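# Place every carton flat on the low platform

## Task

Move every carton onto the low platform so each one lies flat on it, none resting on another carton and none projecting past any platform edge, with each carton keeping the face that was on top at the start on top; a carton counts only if it stays put by itself once the robot lets go.

## Robot and tools

ROBOT. One arm (a UR12e-type, six joints) carrying a vacuum suction cup instead of fingers. The tracked point is the cup point: the middle of the cup's rim when nothing touches it. The cup points along the cup point's own +z axis. About 4 cm back from the rim the tool widens, with a body and wrist camera sticking out up to about 9 cm sideways, so keep that clearance near boxes and the platform.

FRAME. All poses are in the scene frame: origin on the table surface straight under the arm's base, +z up, +y to the left when facing along +x. Positions in metres, orientations as quaternions written w first (qw, qx, qy, qz). The reported cup point position can be slightly off, more so at long reach.

ROW FORMAT. A row is 8 numbers: x, y, z, qw, qx, qy, qz, suction. The first seven are an absolute target pose for the cup point in the scene frame. Suction is in [-1, 1]; above 0.01 means vacuum on, 0.01 or less means off, and it keeps its last value. Optionally 6 extra numbers (0 to 1) follow, one stiffness scale per joint in Joint positions order, lasting until changed. Repeat the wanted quaternion in every row rather than copying a drifted one from a result.

execute_actions(actions): a list of actions; each action is a table of up to 15 rows, one row per 1/30 s step; a table shorter than 15 rows repeats its final row. An empty list just reports state and images. Each target must lie within 0.6 m of the cup point's position at the start of that action, measured along each of the cup point's current axes; otherwise the action is rejected, and if the first action fails (or any is malformed) nothing runs. Per step the commanded pose is clipped to within 100 mm and 16 degrees of the measured pose, so far targets need several actions; position has priority over orientation. Motion trails commands by about 0.17 s.

move(target, speed, stop_force, blocking): drives the cup point in a straight line toward one absolute pose given as a single row (same layout as above; the suction value is applied at the start). speed is the top path speed in m/s, 0.002 to 0.5, default 0.25; rotation is capped at twice that in rad/s. Paths last 0.5 to 10 s. The path ignores obstacles and the real arm may lag, stray or overshoot speed. stop_force (N, 13 to 80, not allowed in the first 0.2 s) ends the path when the wrist sensor feels that much extra push against the direction of travel; the arm backs off two steps and holds. Use it with very low speed when pressing down onto a carton; do not rely on it in moves that rotate the cup; leave it out when lifting off something you press on. blocking=false returns after 0.5 s while the arm keeps going (not combinable with stop_force); then use wait(0) or stop before any other motion command. The result adds a move: line with the ending (done, contact, held, off_target, moving, fault) and limits (paced = pose was clipped; held = some steps were blocked, after which the arm may lurch fast) plus the remaining distance to target.

wait(seconds): 0 to 10; lets the scene run holding the last command; returns early if a running move finishes. stop(): brakes a running move (needs room). zoom_image(camera, region): camera is cam_high or cam_wrist; region [x0, y0, x1, y1] in image pixels from the top-left, at most 504 by 504. cam_high is 896x504, cam_wrist 504x504. read_manual(section): licence texts only. finished_scene(scene): ends the current scene (pass its number); irreversible; call only when cartons rest correctly on their own.

RESULT LINES. State gives cup point position, quaternion and velocities; Hand target is where the controller is currently heading; Joint positions; Wrist force and Wrist torque along the cup point's axes (noisy, offset up to about 5.5 N, saturating near 100 N; pressing on a surface shows force pointing back into the arm; no reading at the start is normal). suction_measured near 0 means no seal, 0.83 or more is airtight; part_present turns 1 at 0.50 and back to 0 below 0.45. A pose unreachable line means the clearance check altered or blocked the command. MOTOR HOT warns from 70 °C; at 85 °C the arm brakes until cool.

PICKING AND PLACING. Switch suction on and set the 36 mm rim fully onto a smooth flat face of a carton, away from edges, seams or holes, approaching slowly from above with the cup facing down. Under vacuum the cup shortens, so the carton sits up to about 12 mm nearer the tool. Carry cartons without tilting them so the top face stays up. To release, lower until the carton rests on the platform, turn suction off, then lift at least 15 mm. If the cup seals to the table, switch suction off to free it.

AVOID. The arm is stiff: commanding even slightly past a firm contact can trigger a stop. A joint torque at its load limit (shoulder pan 310, shoulder lift 310, elbow 141, wrists 50.7 N m) or 150 N external force halts the arm for 10 seconds and drops the rest of the call. Fast contact hits harder. Do not let cartons fall or slide off the table, do not slam or drop them, and expect occasional small nudges to loose objects, so check positions before finishing.

Each tool is called after "Request:" as name([rows], argument=value, ...), one row to a line, values as JSON.

## Session

Request:
execute_actions(actions=[])

Scene clock: 0.00 s.
end_effector_position=(+0.6299, -0.0156, +0.2876) suction_measured=0.00 part_present=0 end_effector_quat_wxyz=(-0.007, +0.013, +1.000, +0.001) end_effector_velocity=(+0.000, -0.000, +0.001) end_effector_angular_velocity=(-0.001, -0.001, -0.001)
Joint positions: [-0.281 -1.557  2.145 -2.157 -1.57   2.862]
Joint velocities: [ 0.    -0.001 -0.001  0.    -0.     0.001]
Motor temperatures (°C, as the motors report them): [25 28 27 30 30 28]
Wrist force (N, on the end effector, along its own x y z axes, offset not removed): no reading
Wrist torque (N m, same axes, about the end effector's origin, offset not removed): no reading
Hand target: +0.630, -0.016, +0.288; -0.007, +0.013, +1.000, +0.001
Joint stiffness scale: [1. 1. 1. 1. 1. 1.]

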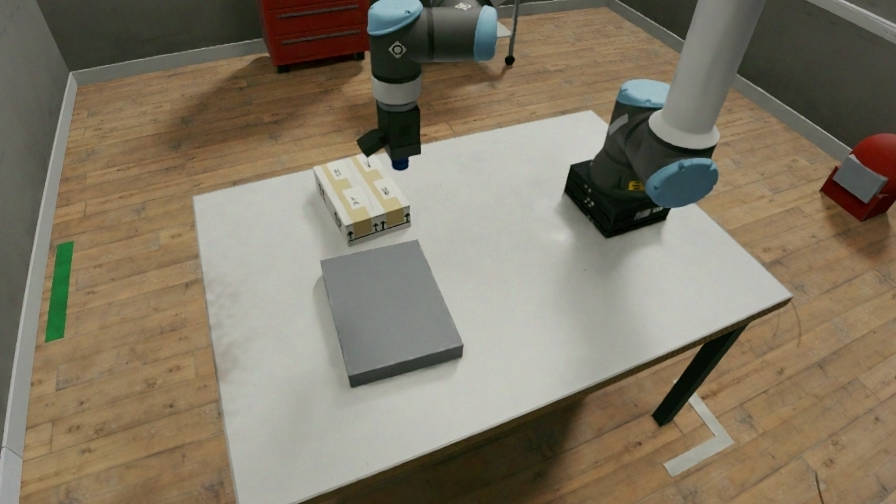

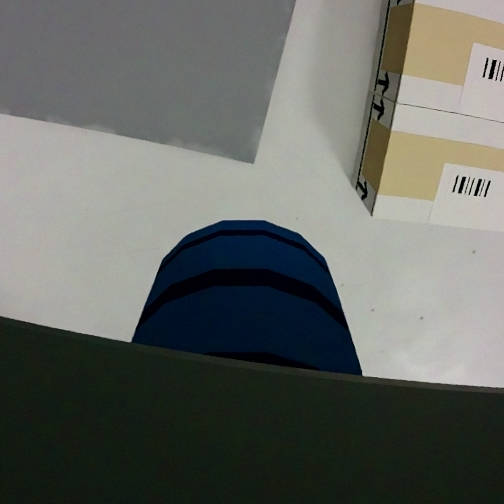

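Request:
zoom_image(camera="cam_high", region=[290, 130, 490, 400])

Request:
move(target=[0.62,-0.17,0.4,0,0,1,0,0])

Region (290, 130, 490, 400) of cam_high's 896x504 image, scaled by 1.867, with more detail than that image has; it fills the left 373 columns of this view, and the rest is white.

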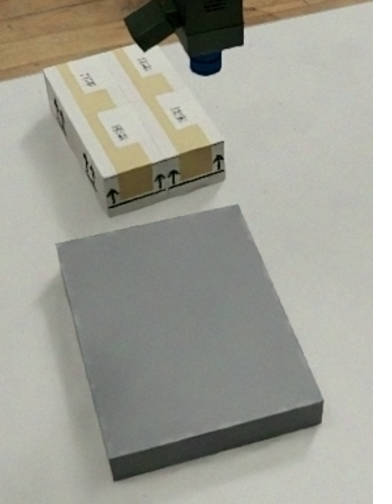

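Scene clock: 1.63 s.
end_effector_position=(+0.6193, -0.1685, +0.3981) suction_measured=0.00 part_present=0 end_effector_quat_wxyz=(-0.001, +0.000, +1.000, -0.000) end_effector_velocity=(-0.002, +0.002, +0.001) end_effector_angular_velocity=(+0.006, +0.006, +0.011)
Joint positions: [-0.52  -1.639  2.01  -1.951 -1.566  2.597]
Joint velocities: [-0.    -0.002 -0.002  0.012  0.002 -0.012]
Motor temperatures (°C, as the motors report them): [25 28 27 30 30 28]
Wrist force (N, on the end effector, along its own x y z axes, offset not removed): [8.7 4.7 2.0]
Wrist torque (N m, same axes, about the end effector's origin, offset not removed): [0.81 -1.46 -0.04]
Hand target: +0.620, -0.170, +0.400; +0.000, +0.000, +1.000, +0.000
Off the commanded pose: 0.003 m, 0 deg.
Joint stiffness scale: [1. 1. 1. 1. 1. 1.]
move: done
camera_calibration (this result's frames):
cam_wrist: T_world_to_cam=[[0.140156, -0.990023, 0.0145285, -0.257345], [-0.881319, -0.118053, 0.457538, 0.353502], [-0.451257, -0.076931, -0.889072, 0.699355], [0, 0, 0, 1]] pos_world=[0.663206, -0.159244, 0.463775]

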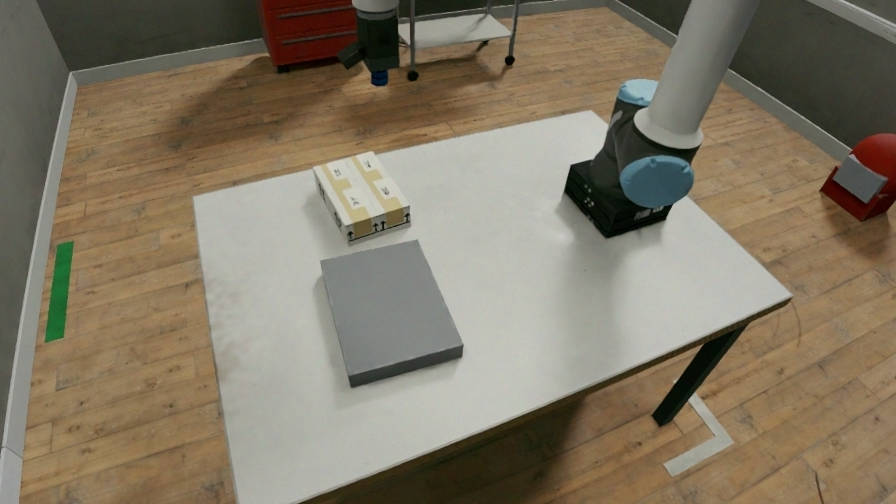

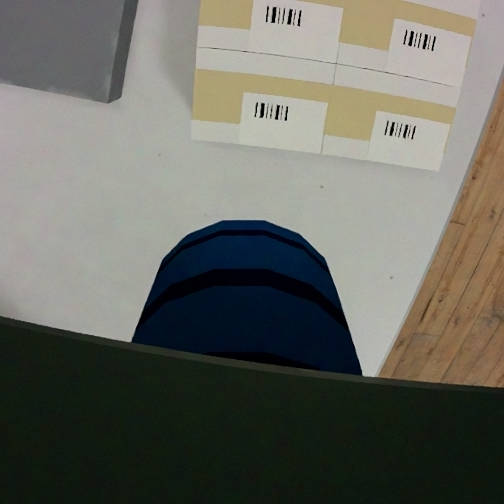

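Request:
move(target=[0.72,-0.28,0.4,0,0,1,0,0])

Request:
move(target=[0.78,0.1,0.42,0,0,1,0,0], speed=0.4)

Scene clock: 4.03 s.
end_effector_position=(+0.7189, -0.2796, +0.3984) suction_measured=0.00 part_present=0 end_effector_quat_wxyz=(-0.001, +0.001, +1.000, +0.000) end_effector_velocity=(+0.000, +0.001, -0.002) end_effector_angular_velocity=(+0.002, +0.003, +0.000)
Joint positions: [-0.577 -1.423  1.781 -1.937 -1.566  2.54 ]
Joint velocities: [0.001 0.002 0.    0.002 0.    0.   ]
Motor temperatures (°C, as the motors report them): [25 28 27 30 30 28]
Wrist force (N, on the end effector, along its own x y z axes, offset not removed): [9.1 2.9 2.7]
Wrist torque (N m, same axes, about the end effector's origin, offset not removed): [0.35 -1.54 0.15]
Hand target: +0.720, -0.280, +0.400; +0.000, +0.000, +1.000, +0.000
Off the commanded pose: 0.002 m, 0 deg.
Joint stiffness scale: [1. 1. 1. 1. 1. 1.]
move: done
camera_calibration (this result's frames):
cam_wrist: T_world_to_cam=[[0.139942, -0.990059, 0.0140888, -0.381013], [-0.880896, -0.11799, 0.458368, 0.427452], [-0.452149, -0.0765558, -0.888651, 0.736552], [0, 0, 0, 1]] pos_world=[0.762892, -0.270403, 0.463975]

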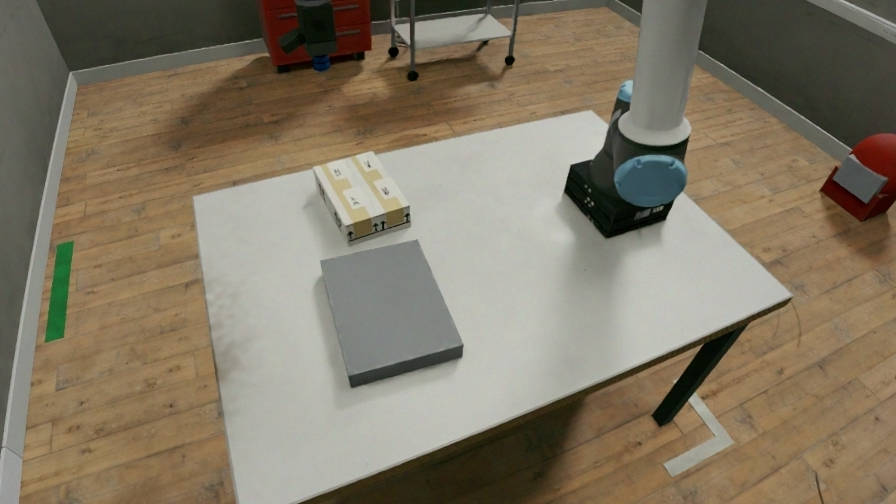

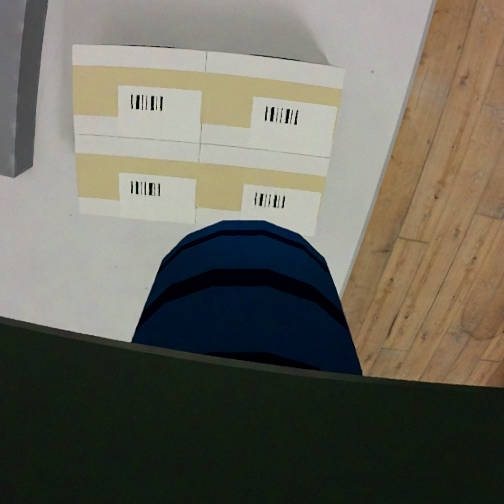

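Scene clock: 5.70 s.
end_effector_position=(+0.7783, +0.0998, +0.4186) suction_measured=0.00 part_present=0 end_effector_quat_wxyz=(-0.001, -0.001, +1.000, +0.000) end_effector_velocity=(+0.001, -0.001, +0.004) end_effector_angular_velocity=(-0.003, -0.002, -0.012)
Joint positions: [-0.071 -1.414  1.732 -1.899 -1.57   3.043]
Joint velocities: [ 0.    -0.001 -0.007  0.005 -0.003  0.012]
Motor temperatures (°C, as the motors report them): [25 28 27 30 30 28]
Wrist force (N, on the end effector, along its own x y z axes, offset not removed): [-7.3 9.4 0.7]
Wrist torque (N m, same axes, about the end effector's origin, offset not removed): [1.41 1.21 -0.16]
Hand target: +0.780, +0.099, +0.420; -0.001, -0.000, +1.000, -0.001
Off the commanded pose: 0.002 m, 0 deg.
Joint stiffness scale: [1. 1. 1. 1. 1. 1.]
move: done
camera_calibration (this result's frames):
cam_wrist: T_world_to_cam=[[0.14317, -0.989605, 0.0135938, -0.016339], [-0.880464, -0.121083, 0.45839, 0.515293], [-0.451979, -0.0775965, -0.888647, 0.810392], [0, 0, 0, 1]] pos_world=[0.822316, 0.109108, 0.484169]

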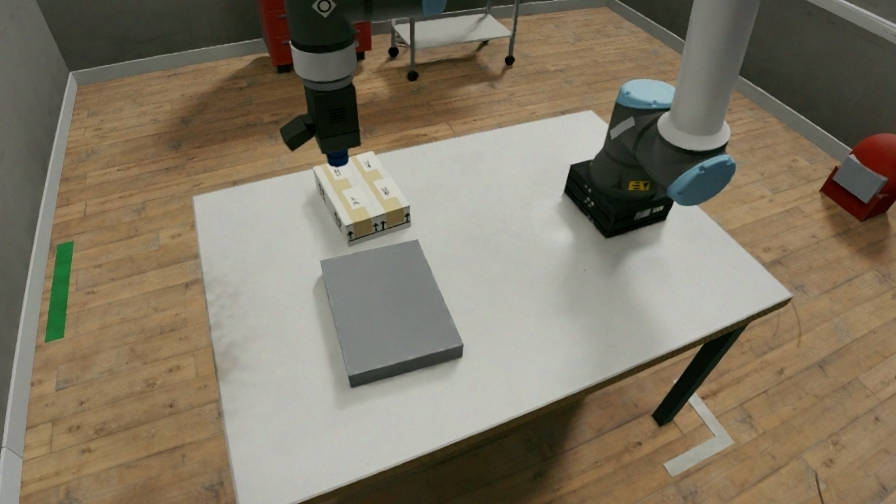

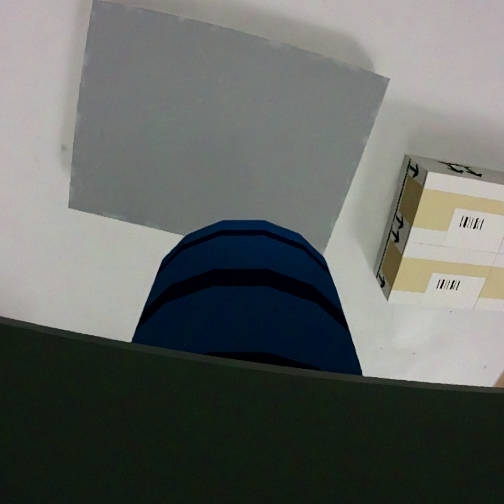

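Request:
move(target=[0.713,-0.193,0.125,0,0,1,0,0], speed=0.4)

Scene clock: 9.60 s.
end_effector_position=(+0.7112, -0.1922, +0.1243) suction_measured=0.00 part_present=0 end_effector_quat_wxyz=(-0.001, +0.001, +1.000, +0.001) end_effector_velocity=(+0.001, -0.000, +0.000) end_effector_angular_velocity=(-0.001, -0.006, +0.003)
Joint positions: [-0.479 -1.193  2.066 -2.451 -1.566  2.639]
Joint velocities: [-0.    -0.     0.001 -0.007  0.002 -0.003]
Motor temperatures (°C, as the motors report them): [25 28 27 30 30 28]
Wrist force (N, on the end effector, along its own x y z axes, offset not removed): [2.3 -0.3 0.5]
Wrist torque (N m, same axes, about the end effector's origin, offset not removed): [0.08 -0.13 -0.31]
Hand target: +0.713, -0.192, +0.125; +0.000, +0.000, +1.000, +0.000
Off the commanded pose: 0.002 m, 0 deg.
Joint stiffness scale: [1. 1. 1. 1. 1. 1.]
move: done
camera_calibration (this result's frames):
cam_wrist: T_world_to_cam=[[0.139104, -0.990194, 0.0128468, -0.288856], [-0.880663, -0.117764, 0.458873, 0.556412], [-0.452861, -0.075145, -0.888409, 0.496915], [0, 0, 0, 1]] pos_world=[0.755226, -0.183158, 0.189852]

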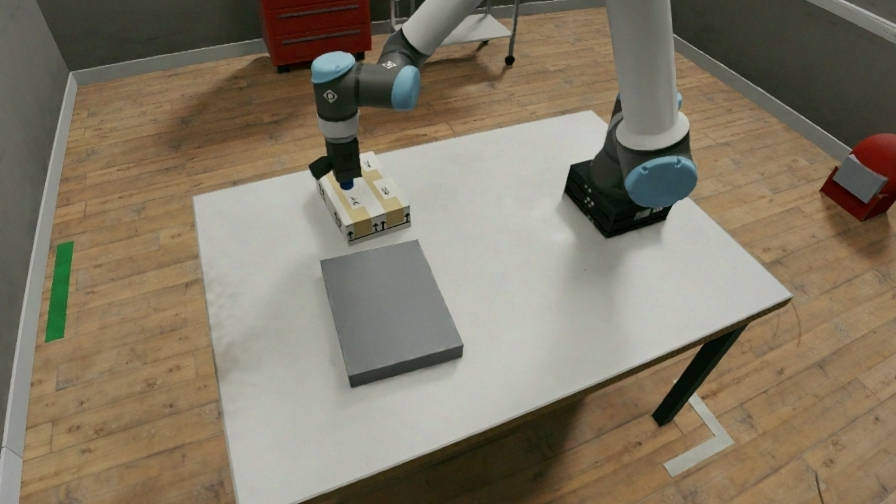

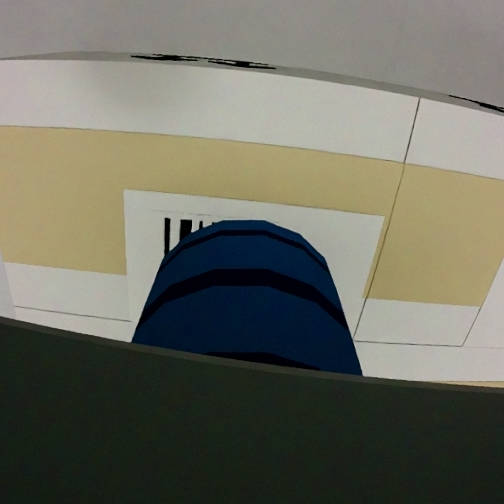

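Request:
move(target=[0.712,-0.176,0.09,0,0,1,0,0], speed=0.1)

Request:
move(target=[0.712,-0.176,0.04,0,0,1,0,1], speed=0.015, stop_force=15)

Scene clock: 11.03 s.
end_effector_position=(+0.7120, -0.1778, +0.0905) suction_measured=0.00 part_present=0 end_effector_quat_wxyz=(-0.000, +0.000, +1.000, +0.000) end_effector_velocity=(+0.003, -0.002, +0.001) end_effector_angular_velocity=(-0.007, -0.011, -0.004)
Joint positions: [-0.461 -1.147  2.085 -2.519 -1.566  2.656]
Joint velocities: [ 0.     0.     0.    -0.014 -0.001  0.004]
Motor temperatures (°C, as the motors report them): [25 28 27 30 30 28]
Wrist force (N, on the end effector, along its own x y z axes, offset not removed): [1.3 -0.1 -4.4]
Wrist torque (N m, same axes, about the end effector's origin, offset not removed): [0.21 -0.26 -0.07]
Hand target: +0.712, -0.176, +0.090; -0.000, -0.000, +1.000, -0.000
Off the commanded pose: 0.002 m, 0 deg.
Joint stiffness scale: [1. 1. 1. 1. 1. 1.]
move: done
camera_calibration (this result's frames):
cam_wrist: T_world_to_cam=[[0.140168, -0.990031, 0.0138284, -0.275037], [-0.881458, -0.11841, 0.457178, 0.574989], [-0.450983, -0.0762707, -0.889268, 0.46688], [0, 0, 0, 1]] pos_world=[0.755934, -0.168602, 0.156112]

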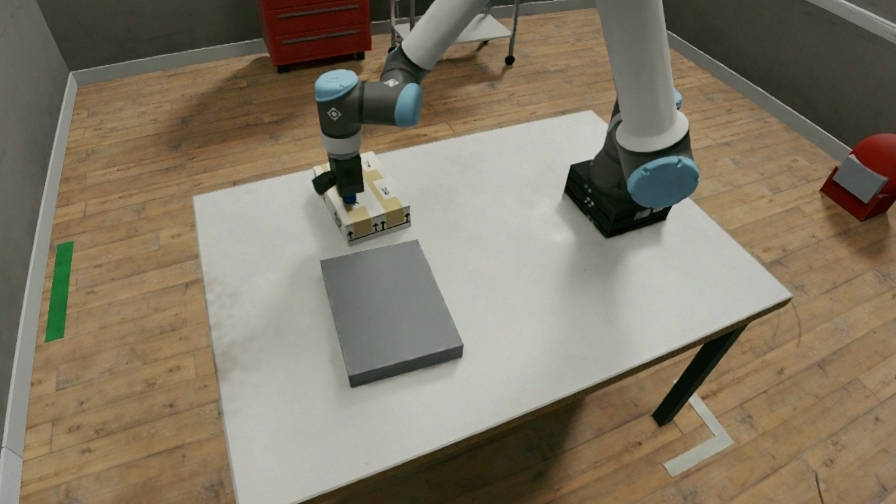

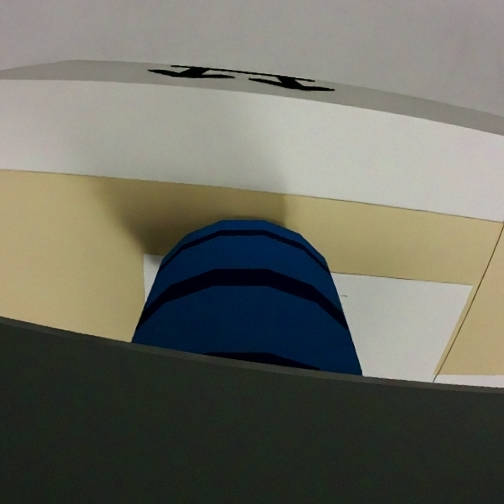

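Scene clock: 13.90 s.
end_effector_position=(+0.7171, -0.1803, +0.0640) suction_measured=0.90 part_present=1 end_effector_quat_wxyz=(+0.007, +0.000, +1.000, -0.004) end_effector_velocity=(-0.002, +0.001, -0.001) end_effector_angular_velocity=(+0.002, +0.004, +0.000)
Joint positions: [-0.46  -1.102  2.09  -2.586 -1.566  2.657]
Joint velocities: [ 0.     0.     0.002  0.003 -0.    -0.   ]
Motor temperatures (°C, as the motors report them): [25 28 27 30 30 28]
Wrist force (N, on the end effector, along its own x y z axes, offset not removed): [-0.5 3.9 -9.5]
Wrist torque (N m, same axes, about the end effector's origin, offset not removed): [0.39 0.34 0.01]
Hand target: +0.716, -0.180, +0.064; +0.006, +0.000, +1.000, -0.003
Off the commanded pose: 0.025 m, 1 deg.
Joint stiffness scale: [1. 1. 1. 1. 1. 1.]
move: contact
camera_calibration (this result's frames):
cam_wrist: T_world_to_cam=[[0.14007, -0.989854, 0.0238601, -0.2784], [-0.888265, -0.114975, 0.444708, 0.597597], [-0.437453, -0.0834843, -0.895358, 0.434867], [0, 0, 0, 1]] pos_world=[0.760054, -0.170562, 0.130247]

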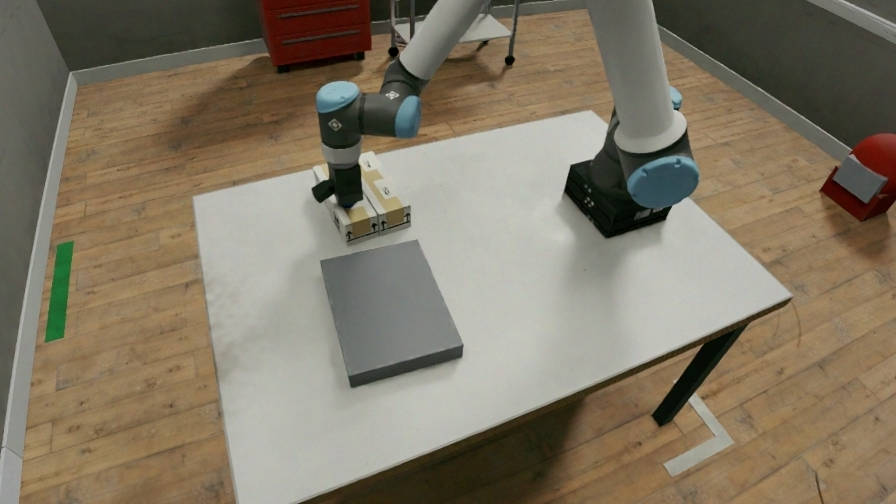

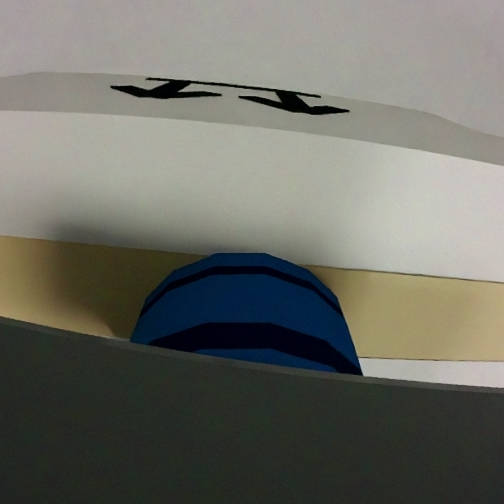

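Request:
move(target=[0.715,-0.178,0.16,0,0,1,0,1])

Request:
move(target=[0.79,0.193,0.135,0,0.072,0.997,0,1], speed=0.35)

Request:
move(target=[0.79,0.193,0.08,0,0.072,0.997,0,1], speed=0.015, stop_force=15)

Scene clock: 15.53 s.
end_effector_position=(+0.7150, -0.1787, +0.1594) suction_measured=0.90 part_present=1 end_effector_quat_wxyz=(+0.000, +0.000, +1.000, +0.000) end_effector_velocity=(-0.001, +0.001, +0.000) end_effector_angular_velocity=(+0.002, +0.003, -0.000)
Joint positions: [-0.46  -1.243  2.051 -2.391 -1.566  2.657]
Joint velocities: [ 0.    -0.002  0.001  0.004 -0.     0.   ]
Motor temperatures (°C, as the motors report them): [25 28 27 30 30 28]
Wrist force (N, on the end effector, along its own x y z axes, offset not removed): [5.6 0.2 3.4]
Wrist torque (N m, same axes, about the end effector's origin, offset not removed): [0.22 -0.98 0.02]
Hand target: +0.715, -0.178, +0.160; -0.000, +0.000, +1.000, -0.000
Off the commanded pose: 0.001 m, 0 deg.
Joint stiffness scale: [1. 1. 1. 1. 1. 1.]
move: done
camera_calibration (this result's frames):
cam_wrist: T_world_to_cam=[[0.14027, -0.990007, 0.0144814, -0.277448], [-0.881897, -0.118277, 0.456364, 0.546473], [-0.450091, -0.0767852, -0.889675, 0.52876], [0, 0, 0, 1]] pos_world=[0.758841, -0.16944, 0.225052]

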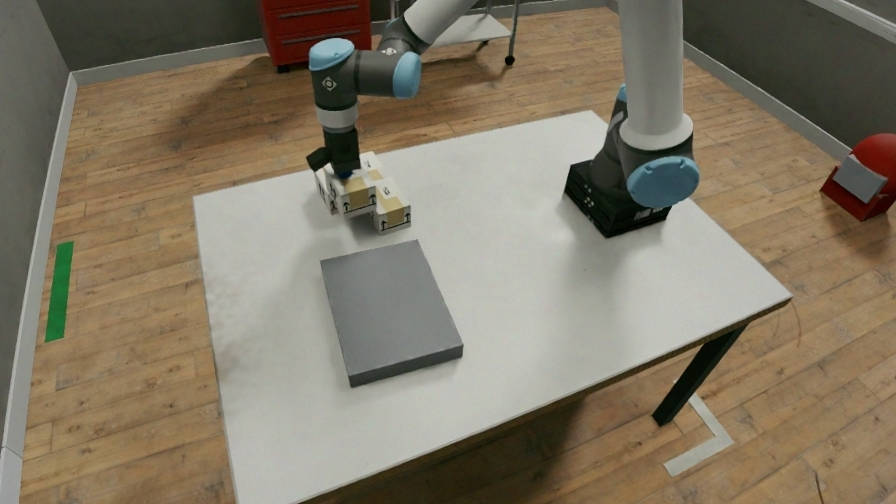

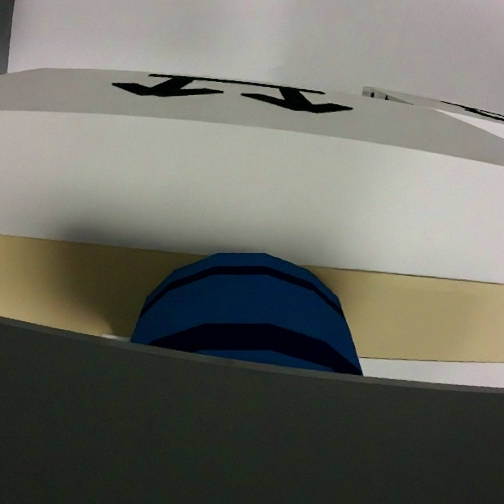

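Scene clock: 17.40 s.
end_effector_position=(+0.7883, +0.1928, +0.1351) suction_measured=0.90 part_present=1 end_effector_quat_wxyz=(-0.000, +0.071, +0.997, +0.000) end_effector_velocity=(-0.001, -0.000, +0.000) end_effector_angular_velocity=(-0.001, +0.001, -0.005)
Joint positions: [ 0.049 -1.116  1.911 -2.376 -1.572  3.308]
Joint velocities: [ 0.    -0.001  0.     0.002 -0.001  0.005]
Motor temperatures (°C, as the motors report them): [25 28 27 30 30 28]
Wrist force (N, on the end effector, along its own x y z axes, offset not removed): [0.6 10.0 0.2]
Wrist torque (N m, same axes, about the end effector's origin, offset not removed): [1.78 -0.22 -0.27]
Hand target: +0.790, +0.192, +0.135; -0.000, +0.072, +0.997, -0.001
Off the commanded pose: 0.002 m, 0 deg.
Joint stiffness scale: [1. 1. 1. 1. 1. 1.]
move: done
camera_calibration (this result's frames):
cam_wrist: T_world_to_cam=[[-0.000773305, -0.999898, 0.0142442, 0.193516], [-0.889266, 0.00720276, 0.457333, 0.647649], [-0.45739, -0.0123132, -0.889181, 0.561959], [0, 0, 0, 1]] pos_world=[0.833117, 0.195751, 0.200736]

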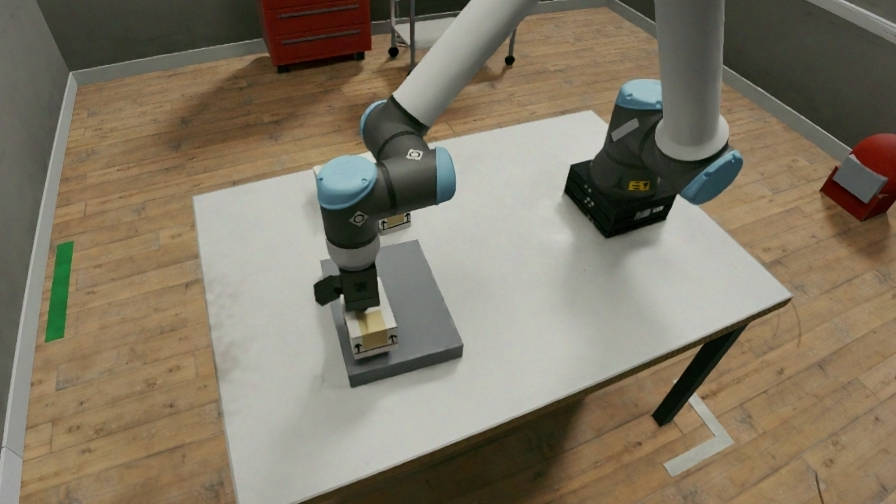

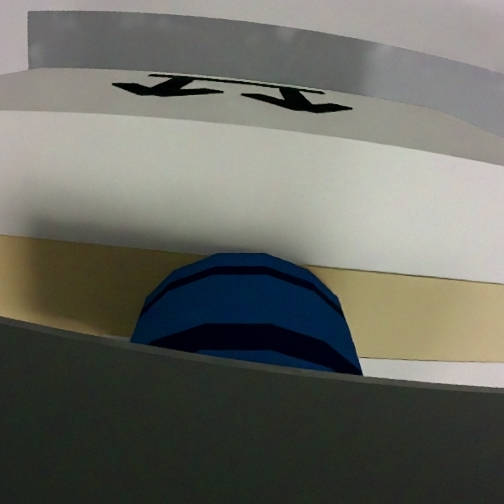

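Scene clock: 20.10 s.
end_effector_position=(+0.7948, +0.1930, +0.1121) suction_measured=0.90 part_present=1 end_effector_quat_wxyz=(+0.008, +0.071, +0.997, +0.001) end_effector_velocity=(-0.001, -0.000, -0.000) end_effector_angular_velocity=(+0.001, +0.003, +0.001)
Joint positions: [ 0.049 -1.082  1.916 -2.432 -1.572  3.308]
Joint velocities: [-0.    -0.     0.     0.003  0.001 -0.001]
Motor temperatures (°C, as the motors report them): [25 28 27 30 30 28]
Wrist force (N, on the end effector, along its own x y z axes, offset not removed): [7.8 2.9 -5.5]
Wrist torque (N m, same axes, about the end effector's origin, offset not removed): [0.62 -0.69 -0.05]
Hand target: +0.794, +0.193, +0.112; +0.007, +0.071, +0.997, +0.001
Off the commanded pose: 0.032 m, 1 deg.
Joint stiffness scale: [1. 1. 1. 1. 1. 1.]
move: contact
camera_calibration (this result's frames):
cam_wrist: T_world_to_cam=[[-0.00128955, -0.999903, 0.0138666, 0.194479], [-0.89659, 0.00729706, 0.442801, 0.671308], [-0.44286, -0.0118616, -0.896513, 0.533678], [0, 0, 0, 1]] pos_world=[0.838483, 0.195892, 0.178496]

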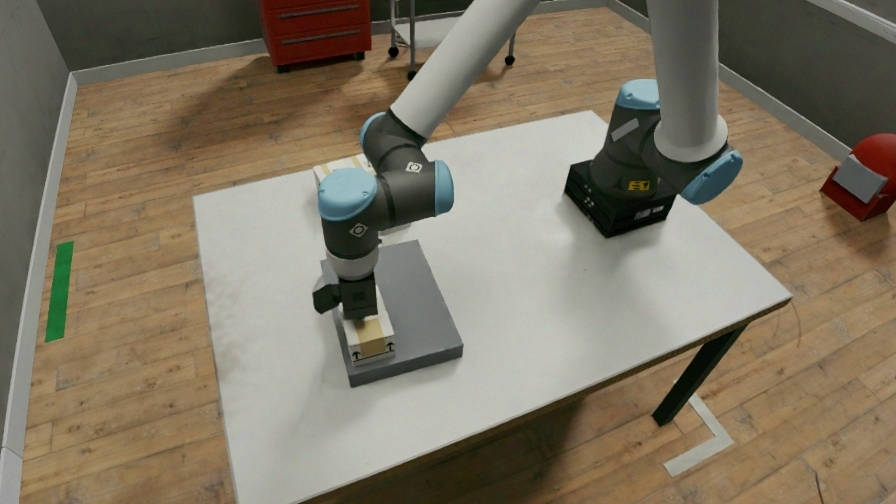

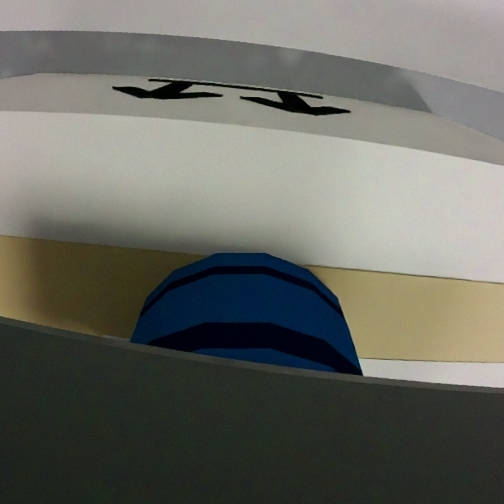

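Request:
execute_actions([
  [[0.794,0.193,0.113,0,0.072,0.997,0,-1]],
])

Request:
move(target=[0.785,0.17,0.19,0,0.072,0.997,0,-1])

Request:
move(target=[0.715,-0.308,0.09,0,0,1,0,-1], speed=0.45)

Request:
move(target=[0.715,-0.308,0.04,0,0,1,0,1], speed=0.02, stop_force=15)

Request:
move(target=[0.717,-0.308,0.17,0,0,1,0,1])

Request:
move(target=[0.773,0.04,0.128,0,0.072,0.997,0,1], speed=0.35)

Scene clock: 21.10 s.
end_effector_position=(+0.7956, +0.1930, +0.1187) suction_measured=0.00 part_present=0 end_effector_quat_wxyz=(+0.005, +0.072, +0.997, +0.001) end_effector_velocity=(-0.000, +0.000, +0.001) end_effector_angular_velocity=(+0.000, +0.005, +0.000)
Joint positions: [ 0.049 -1.089  1.908 -2.411 -1.572  3.309]
Joint velocities: [ 0.    -0.001 -0.003  0.009  0.001  0.   ]
Motor temperatures (°C, as the motors report them): [25 28 27 30 30 28]
Wrist force (N, on the end effector, along its own x y z axes, offset not removed): [-0.7 0.7 -8.6]
Wrist torque (N m, same axes, about the end effector's origin, offset not removed): [0.18 0.41 -0.12]
Hand target: +0.794, +0.193, +0.113; +0.000, +0.072, +0.997, -0.000
Off the commanded pose: 0.006 m, 1 deg.
Joint stiffness scale: [1. 1. 1. 1. 1. 1.]
camera_calibration (this result's frames):
cam_wrist: T_world_to_cam=[[-0.00191306, -0.9999, 0.0140205, 0.194879], [-0.893761, 0.00799842, 0.448471, 0.666141], [-0.448538, -0.0116731, -0.893687, 0.544079], [0, 0, 0, 1]] pos_world=[0.839784, 0.195882, 0.184759]

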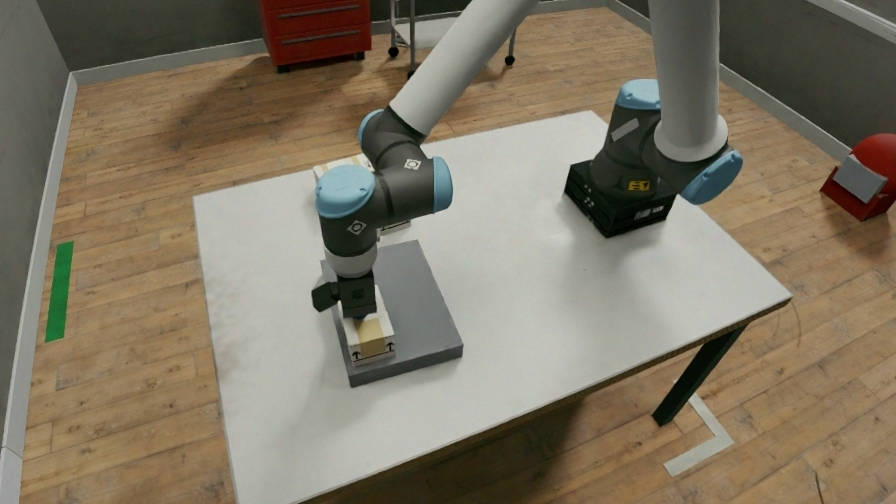

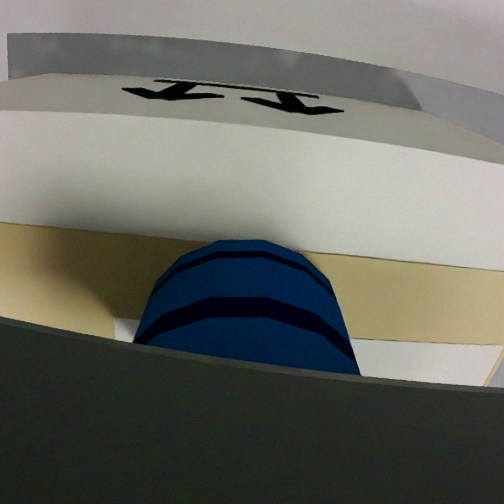

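Scene clock: 22.23 s.
end_effector_position=(+0.7850, +0.1719, +0.1904) suction_measured=0.00 part_present=0 end_effector_quat_wxyz=(+0.001, +0.071, +0.997, -0.000) end_effector_velocity=(-0.000, +0.000, +0.001) end_effector_angular_velocity=(-0.000, +0.001, -0.000)
Joint positions: [ 0.023 -1.193  1.902 -2.293 -1.572  3.282]
Joint velocities: [ 0.    -0.001 -0.     0.003 -0.     0.001]
Motor temperatures (°C, as the motors report them): [25 28 27 30 30 28]
Wrist force (N, on the end effector, along its own x y z axes, offset not removed): [2.3 4.8 2.8]
Wrist torque (N m, same axes, about the end effector's origin, offset not removed): [0.87 -0.56 0.08]
Hand target: +0.785, +0.170, +0.190; +0.000, +0.072, +0.997, +0.000
Off the commanded pose: 0.002 m, 0 deg.
Joint stiffness scale: [1. 1. 1. 1. 1. 1.]
move: done
camera_calibration (this result's frames):
cam_wrist: T_world_to_cam=[[-0.00143076, -0.999893, 0.0145679, 0.172284], [-0.89035, 0.00790616, 0.455209, 0.620742], [-0.455275, -0.0123192, -0.890266, 0.607909], [0, 0, 0, 1]] pos_world=[0.82969, 0.174847, 0.256124]

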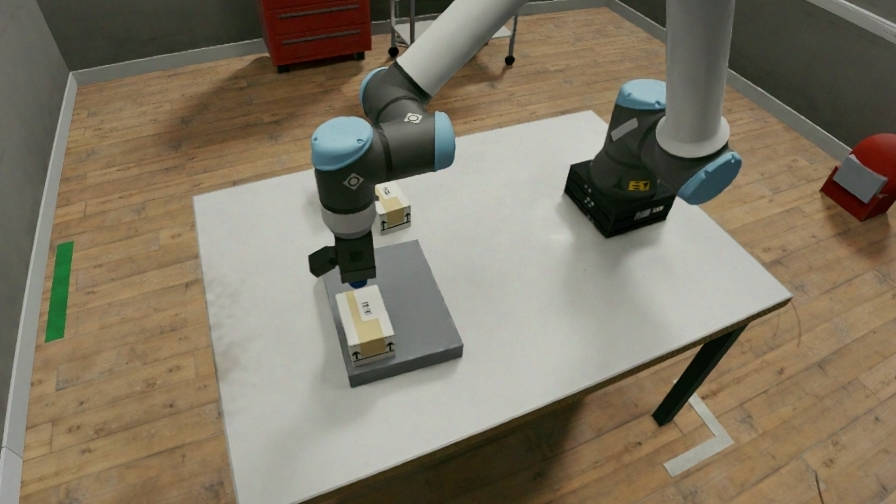

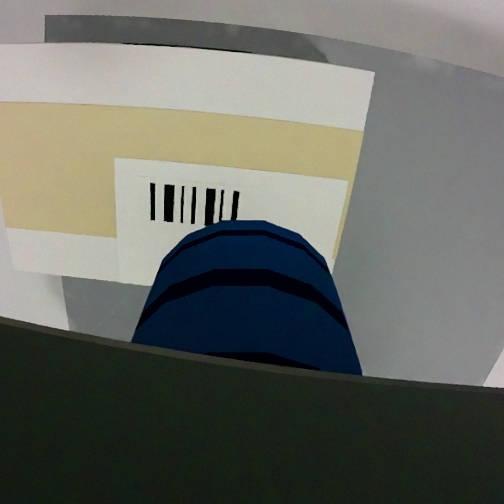

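Scene clock: 24.17 s.
end_effector_position=(+0.7130, -0.3062, +0.0887) suction_measured=0.00 part_present=0 end_effector_quat_wxyz=(-0.001, +0.001, +1.000, +0.001) end_effector_velocity=(+0.002, -0.001, +0.001) end_effector_angular_velocity=(-0.001, -0.003, +0.006)
Joint positions: [-0.609 -1.096  1.999 -2.48  -1.564  2.509]
Joint velocities: [ 0.001  0.001 -0.004 -0.001  0.001 -0.006]
Motor temperatures (°C, as the motors report them): [25 28 27 30 30 28]
Wrist force (N, on the end effector, along its own x y z axes, offset not removed): [-3.4 4.3 2.1]
Wrist torque (N m, same axes, about the end effector's origin, offset not removed): [0.76 0.54 0.03]
Hand target: +0.715, -0.307, +0.090; +0.001, +0.000, +1.000, +0.001
Off the commanded pose: 0.003 m, 0 deg.
Joint stiffness scale: [1. 1. 1. 1. 1. 1.]
move: done; limits=paced
camera_calibration (this result's frames):
cam_wrist: T_world_to_cam=[[0.138915, -0.990234, 0.0118185, -0.401275], [-0.880795, -0.118089, 0.458535, 0.56098], [-0.452662, -0.074107, -0.888598, 0.457808], [0, 0, 0, 1]] pos_world=[0.757084, -0.297184, 0.15432]

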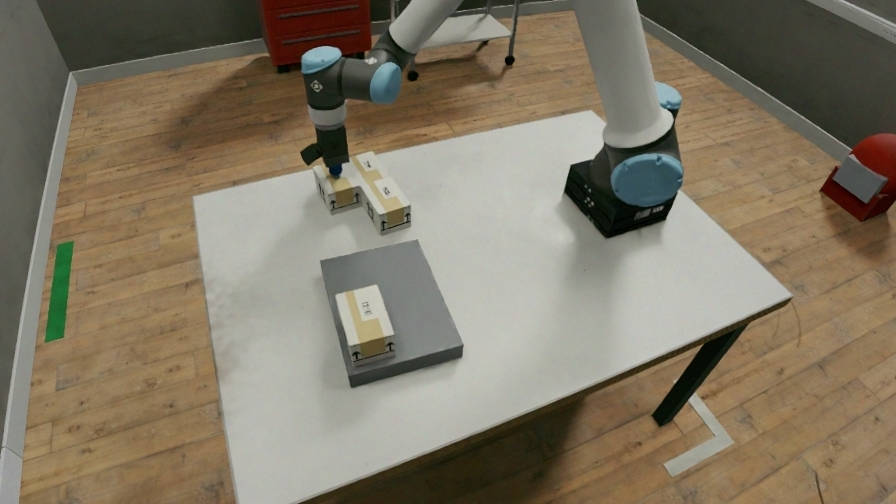

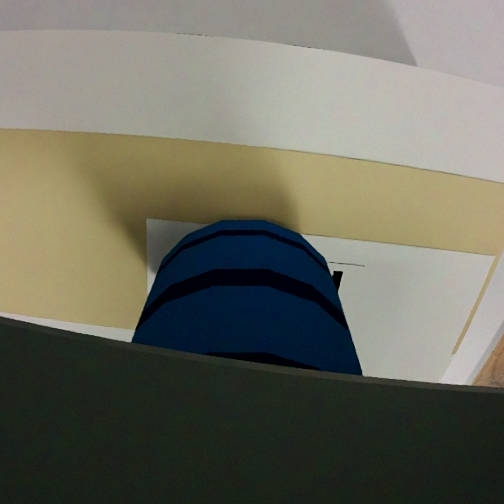

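Scene clock: 26.40 s.
end_effector_position=(+0.7192, -0.3109, +0.0641) suction_measured=0.90 part_present=1 end_effector_quat_wxyz=(+0.007, +0.001, +1.000, -0.005) end_effector_velocity=(+0.000, +0.000, +0.002) end_effector_angular_velocity=(+0.001, +0.000, -0.001)
Joint positions: [-0.609 -1.055  2.001 -2.544 -1.564  2.509]
Joint velocities: [ 0.    -0.002 -0.002  0.004  0.001  0.001]
Motor temperatures (°C, as the motors report them): [25 28 27 30 30 28]
Wrist force (N, on the end effector, along its own x y z axes, offset not removed): [1.8 9.5 -4.9]
Wrist torque (N m, same axes, about the end effector's origin, offset not removed): [1.55 -0.11 -0.12]
Hand target: +0.718, -0.310, +0.064; +0.006, +0.001, +1.000, -0.004
Off the commanded pose: 0.025 m, 1 deg.
Joint stiffness scale: [1. 1. 1. 1. 1. 1.]
move: contact
camera_calibration (this result's frames):
cam_wrist: T_world_to_cam=[[0.139217, -0.989919, 0.0260584, -0.40757], [-0.888171, -0.113185, 0.445355, 0.58487], [-0.437916, -0.0851455, -0.894975, 0.424732], [0, 0, 0, 1]] pos_world=[0.762202, -0.301099, 0.13027]

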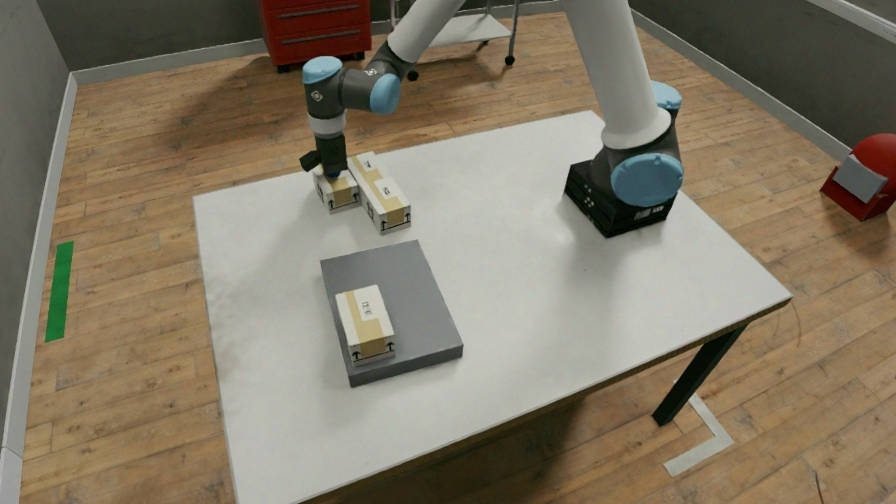

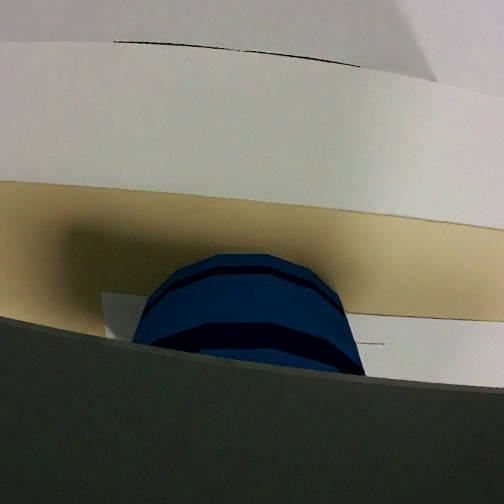

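Scene clock: 27.63 s.
end_effector_position=(+0.7171, -0.3086, +0.1694) suction_measured=0.90 part_present=1 end_effector_quat_wxyz=(+0.000, +0.001, +1.000, +0.000) end_effector_velocity=(-0.001, +0.000, -0.001) end_effector_angular_velocity=(+0.002, +0.004, +0.000)
Joint positions: [-0.609 -1.198  1.959 -2.342 -1.564  2.509]
Joint velocities: [-0.     0.001 -0.     0.003 -0.    -0.   ]
Motor temperatures (°C, as the motors report them): [25 28 27 30 30 28]
Wrist force (N, on the end effector, along its own x y z axes, offset not removed): [0.1 0.6 3.8]
Wrist torque (N m, same axes, about the end effector's origin, offset not removed): [0.18 -0.15 -0.23]
Hand target: +0.717, -0.308, +0.170; -0.000, +0.000, +1.000, -0.000
Off the commanded pose: 0.001 m, 0 deg.
Joint stiffness scale: [1. 1. 1. 1. 1. 1.]
move: done
camera_calibration (this result's frames):
cam_wrist: T_world_to_cam=[[0.13939, -0.990134, 0.0143445, -0.405895], [-0.882097, -0.117572, 0.456159, 0.528816], [-0.449972, -0.0762371, -0.889783, 0.528761], [0, 0, 0, 1]] pos_world=[0.760972, -0.299406, 0.235081]

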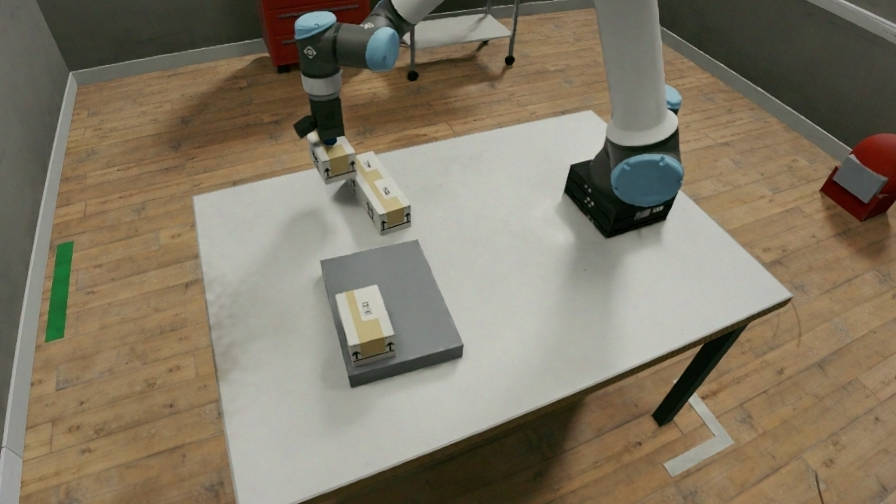

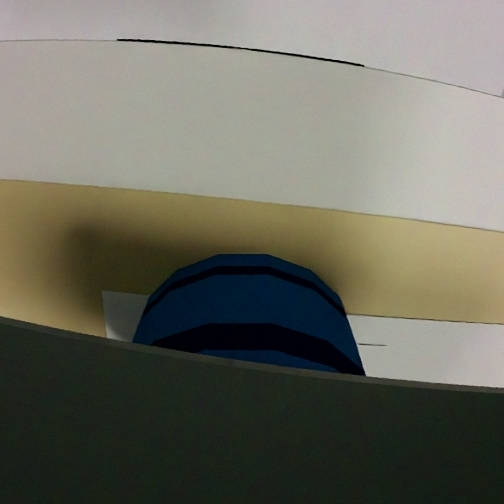

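Scene clock: 29.43 s.
end_effector_position=(+0.7712, +0.0401, +0.1284) suction_measured=0.90 part_present=1 end_effector_quat_wxyz=(-0.000, +0.071, +0.997, +0.000) end_effector_velocity=(-0.001, +0.000, -0.001) end_effector_angular_velocity=(+0.000, +0.001, -0.008)
Joint positions: [-0.151 -1.156  1.994 -2.42  -1.569  3.108]
Joint velocities: [ 0.    -0.     0.001 -0.     0.     0.008]
Motor temperatures (°C, as the motors report them): [25 28 27 30 30 28]
Wrist force (N, on the end effector, along its own x y z axes, offset not removed): [0.7 -0.4 5.0]
Wrist torque (N m, same axes, about the end effector's origin, offset not removed): [0.07 0.02 0.02]
Hand target: +0.773, +0.039, +0.128; -0.000, +0.072, +0.997, -0.000
Off the commanded pose: 0.002 m, 0 deg.
Joint stiffness scale: [1. 1. 1. 1. 1. 1.]
move: done
camera_calibration (this result's frames):
cam_wrist: T_world_to_cam=[[-0.000891237, -0.999902, 0.013951, 0.0410367], [-0.889239, 0.00717423, 0.457386, 0.636608], [-0.457441, -0.0119982, -0.889159, 0.546329], [0, 0, 0, 1]] pos_world=[0.816046, 0.0430204, 0.194025]

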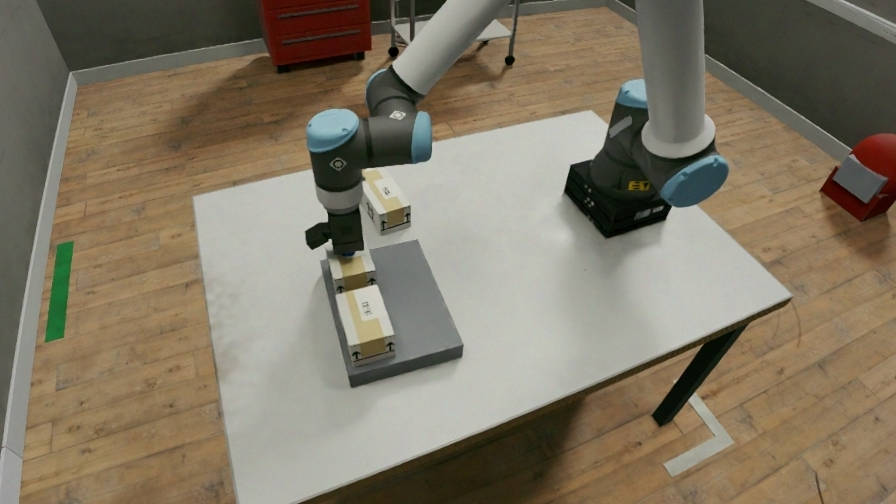

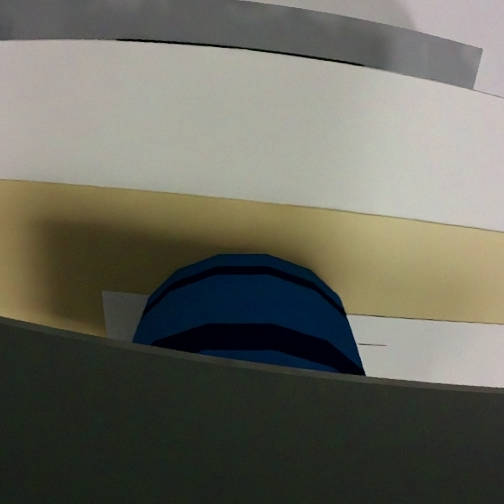

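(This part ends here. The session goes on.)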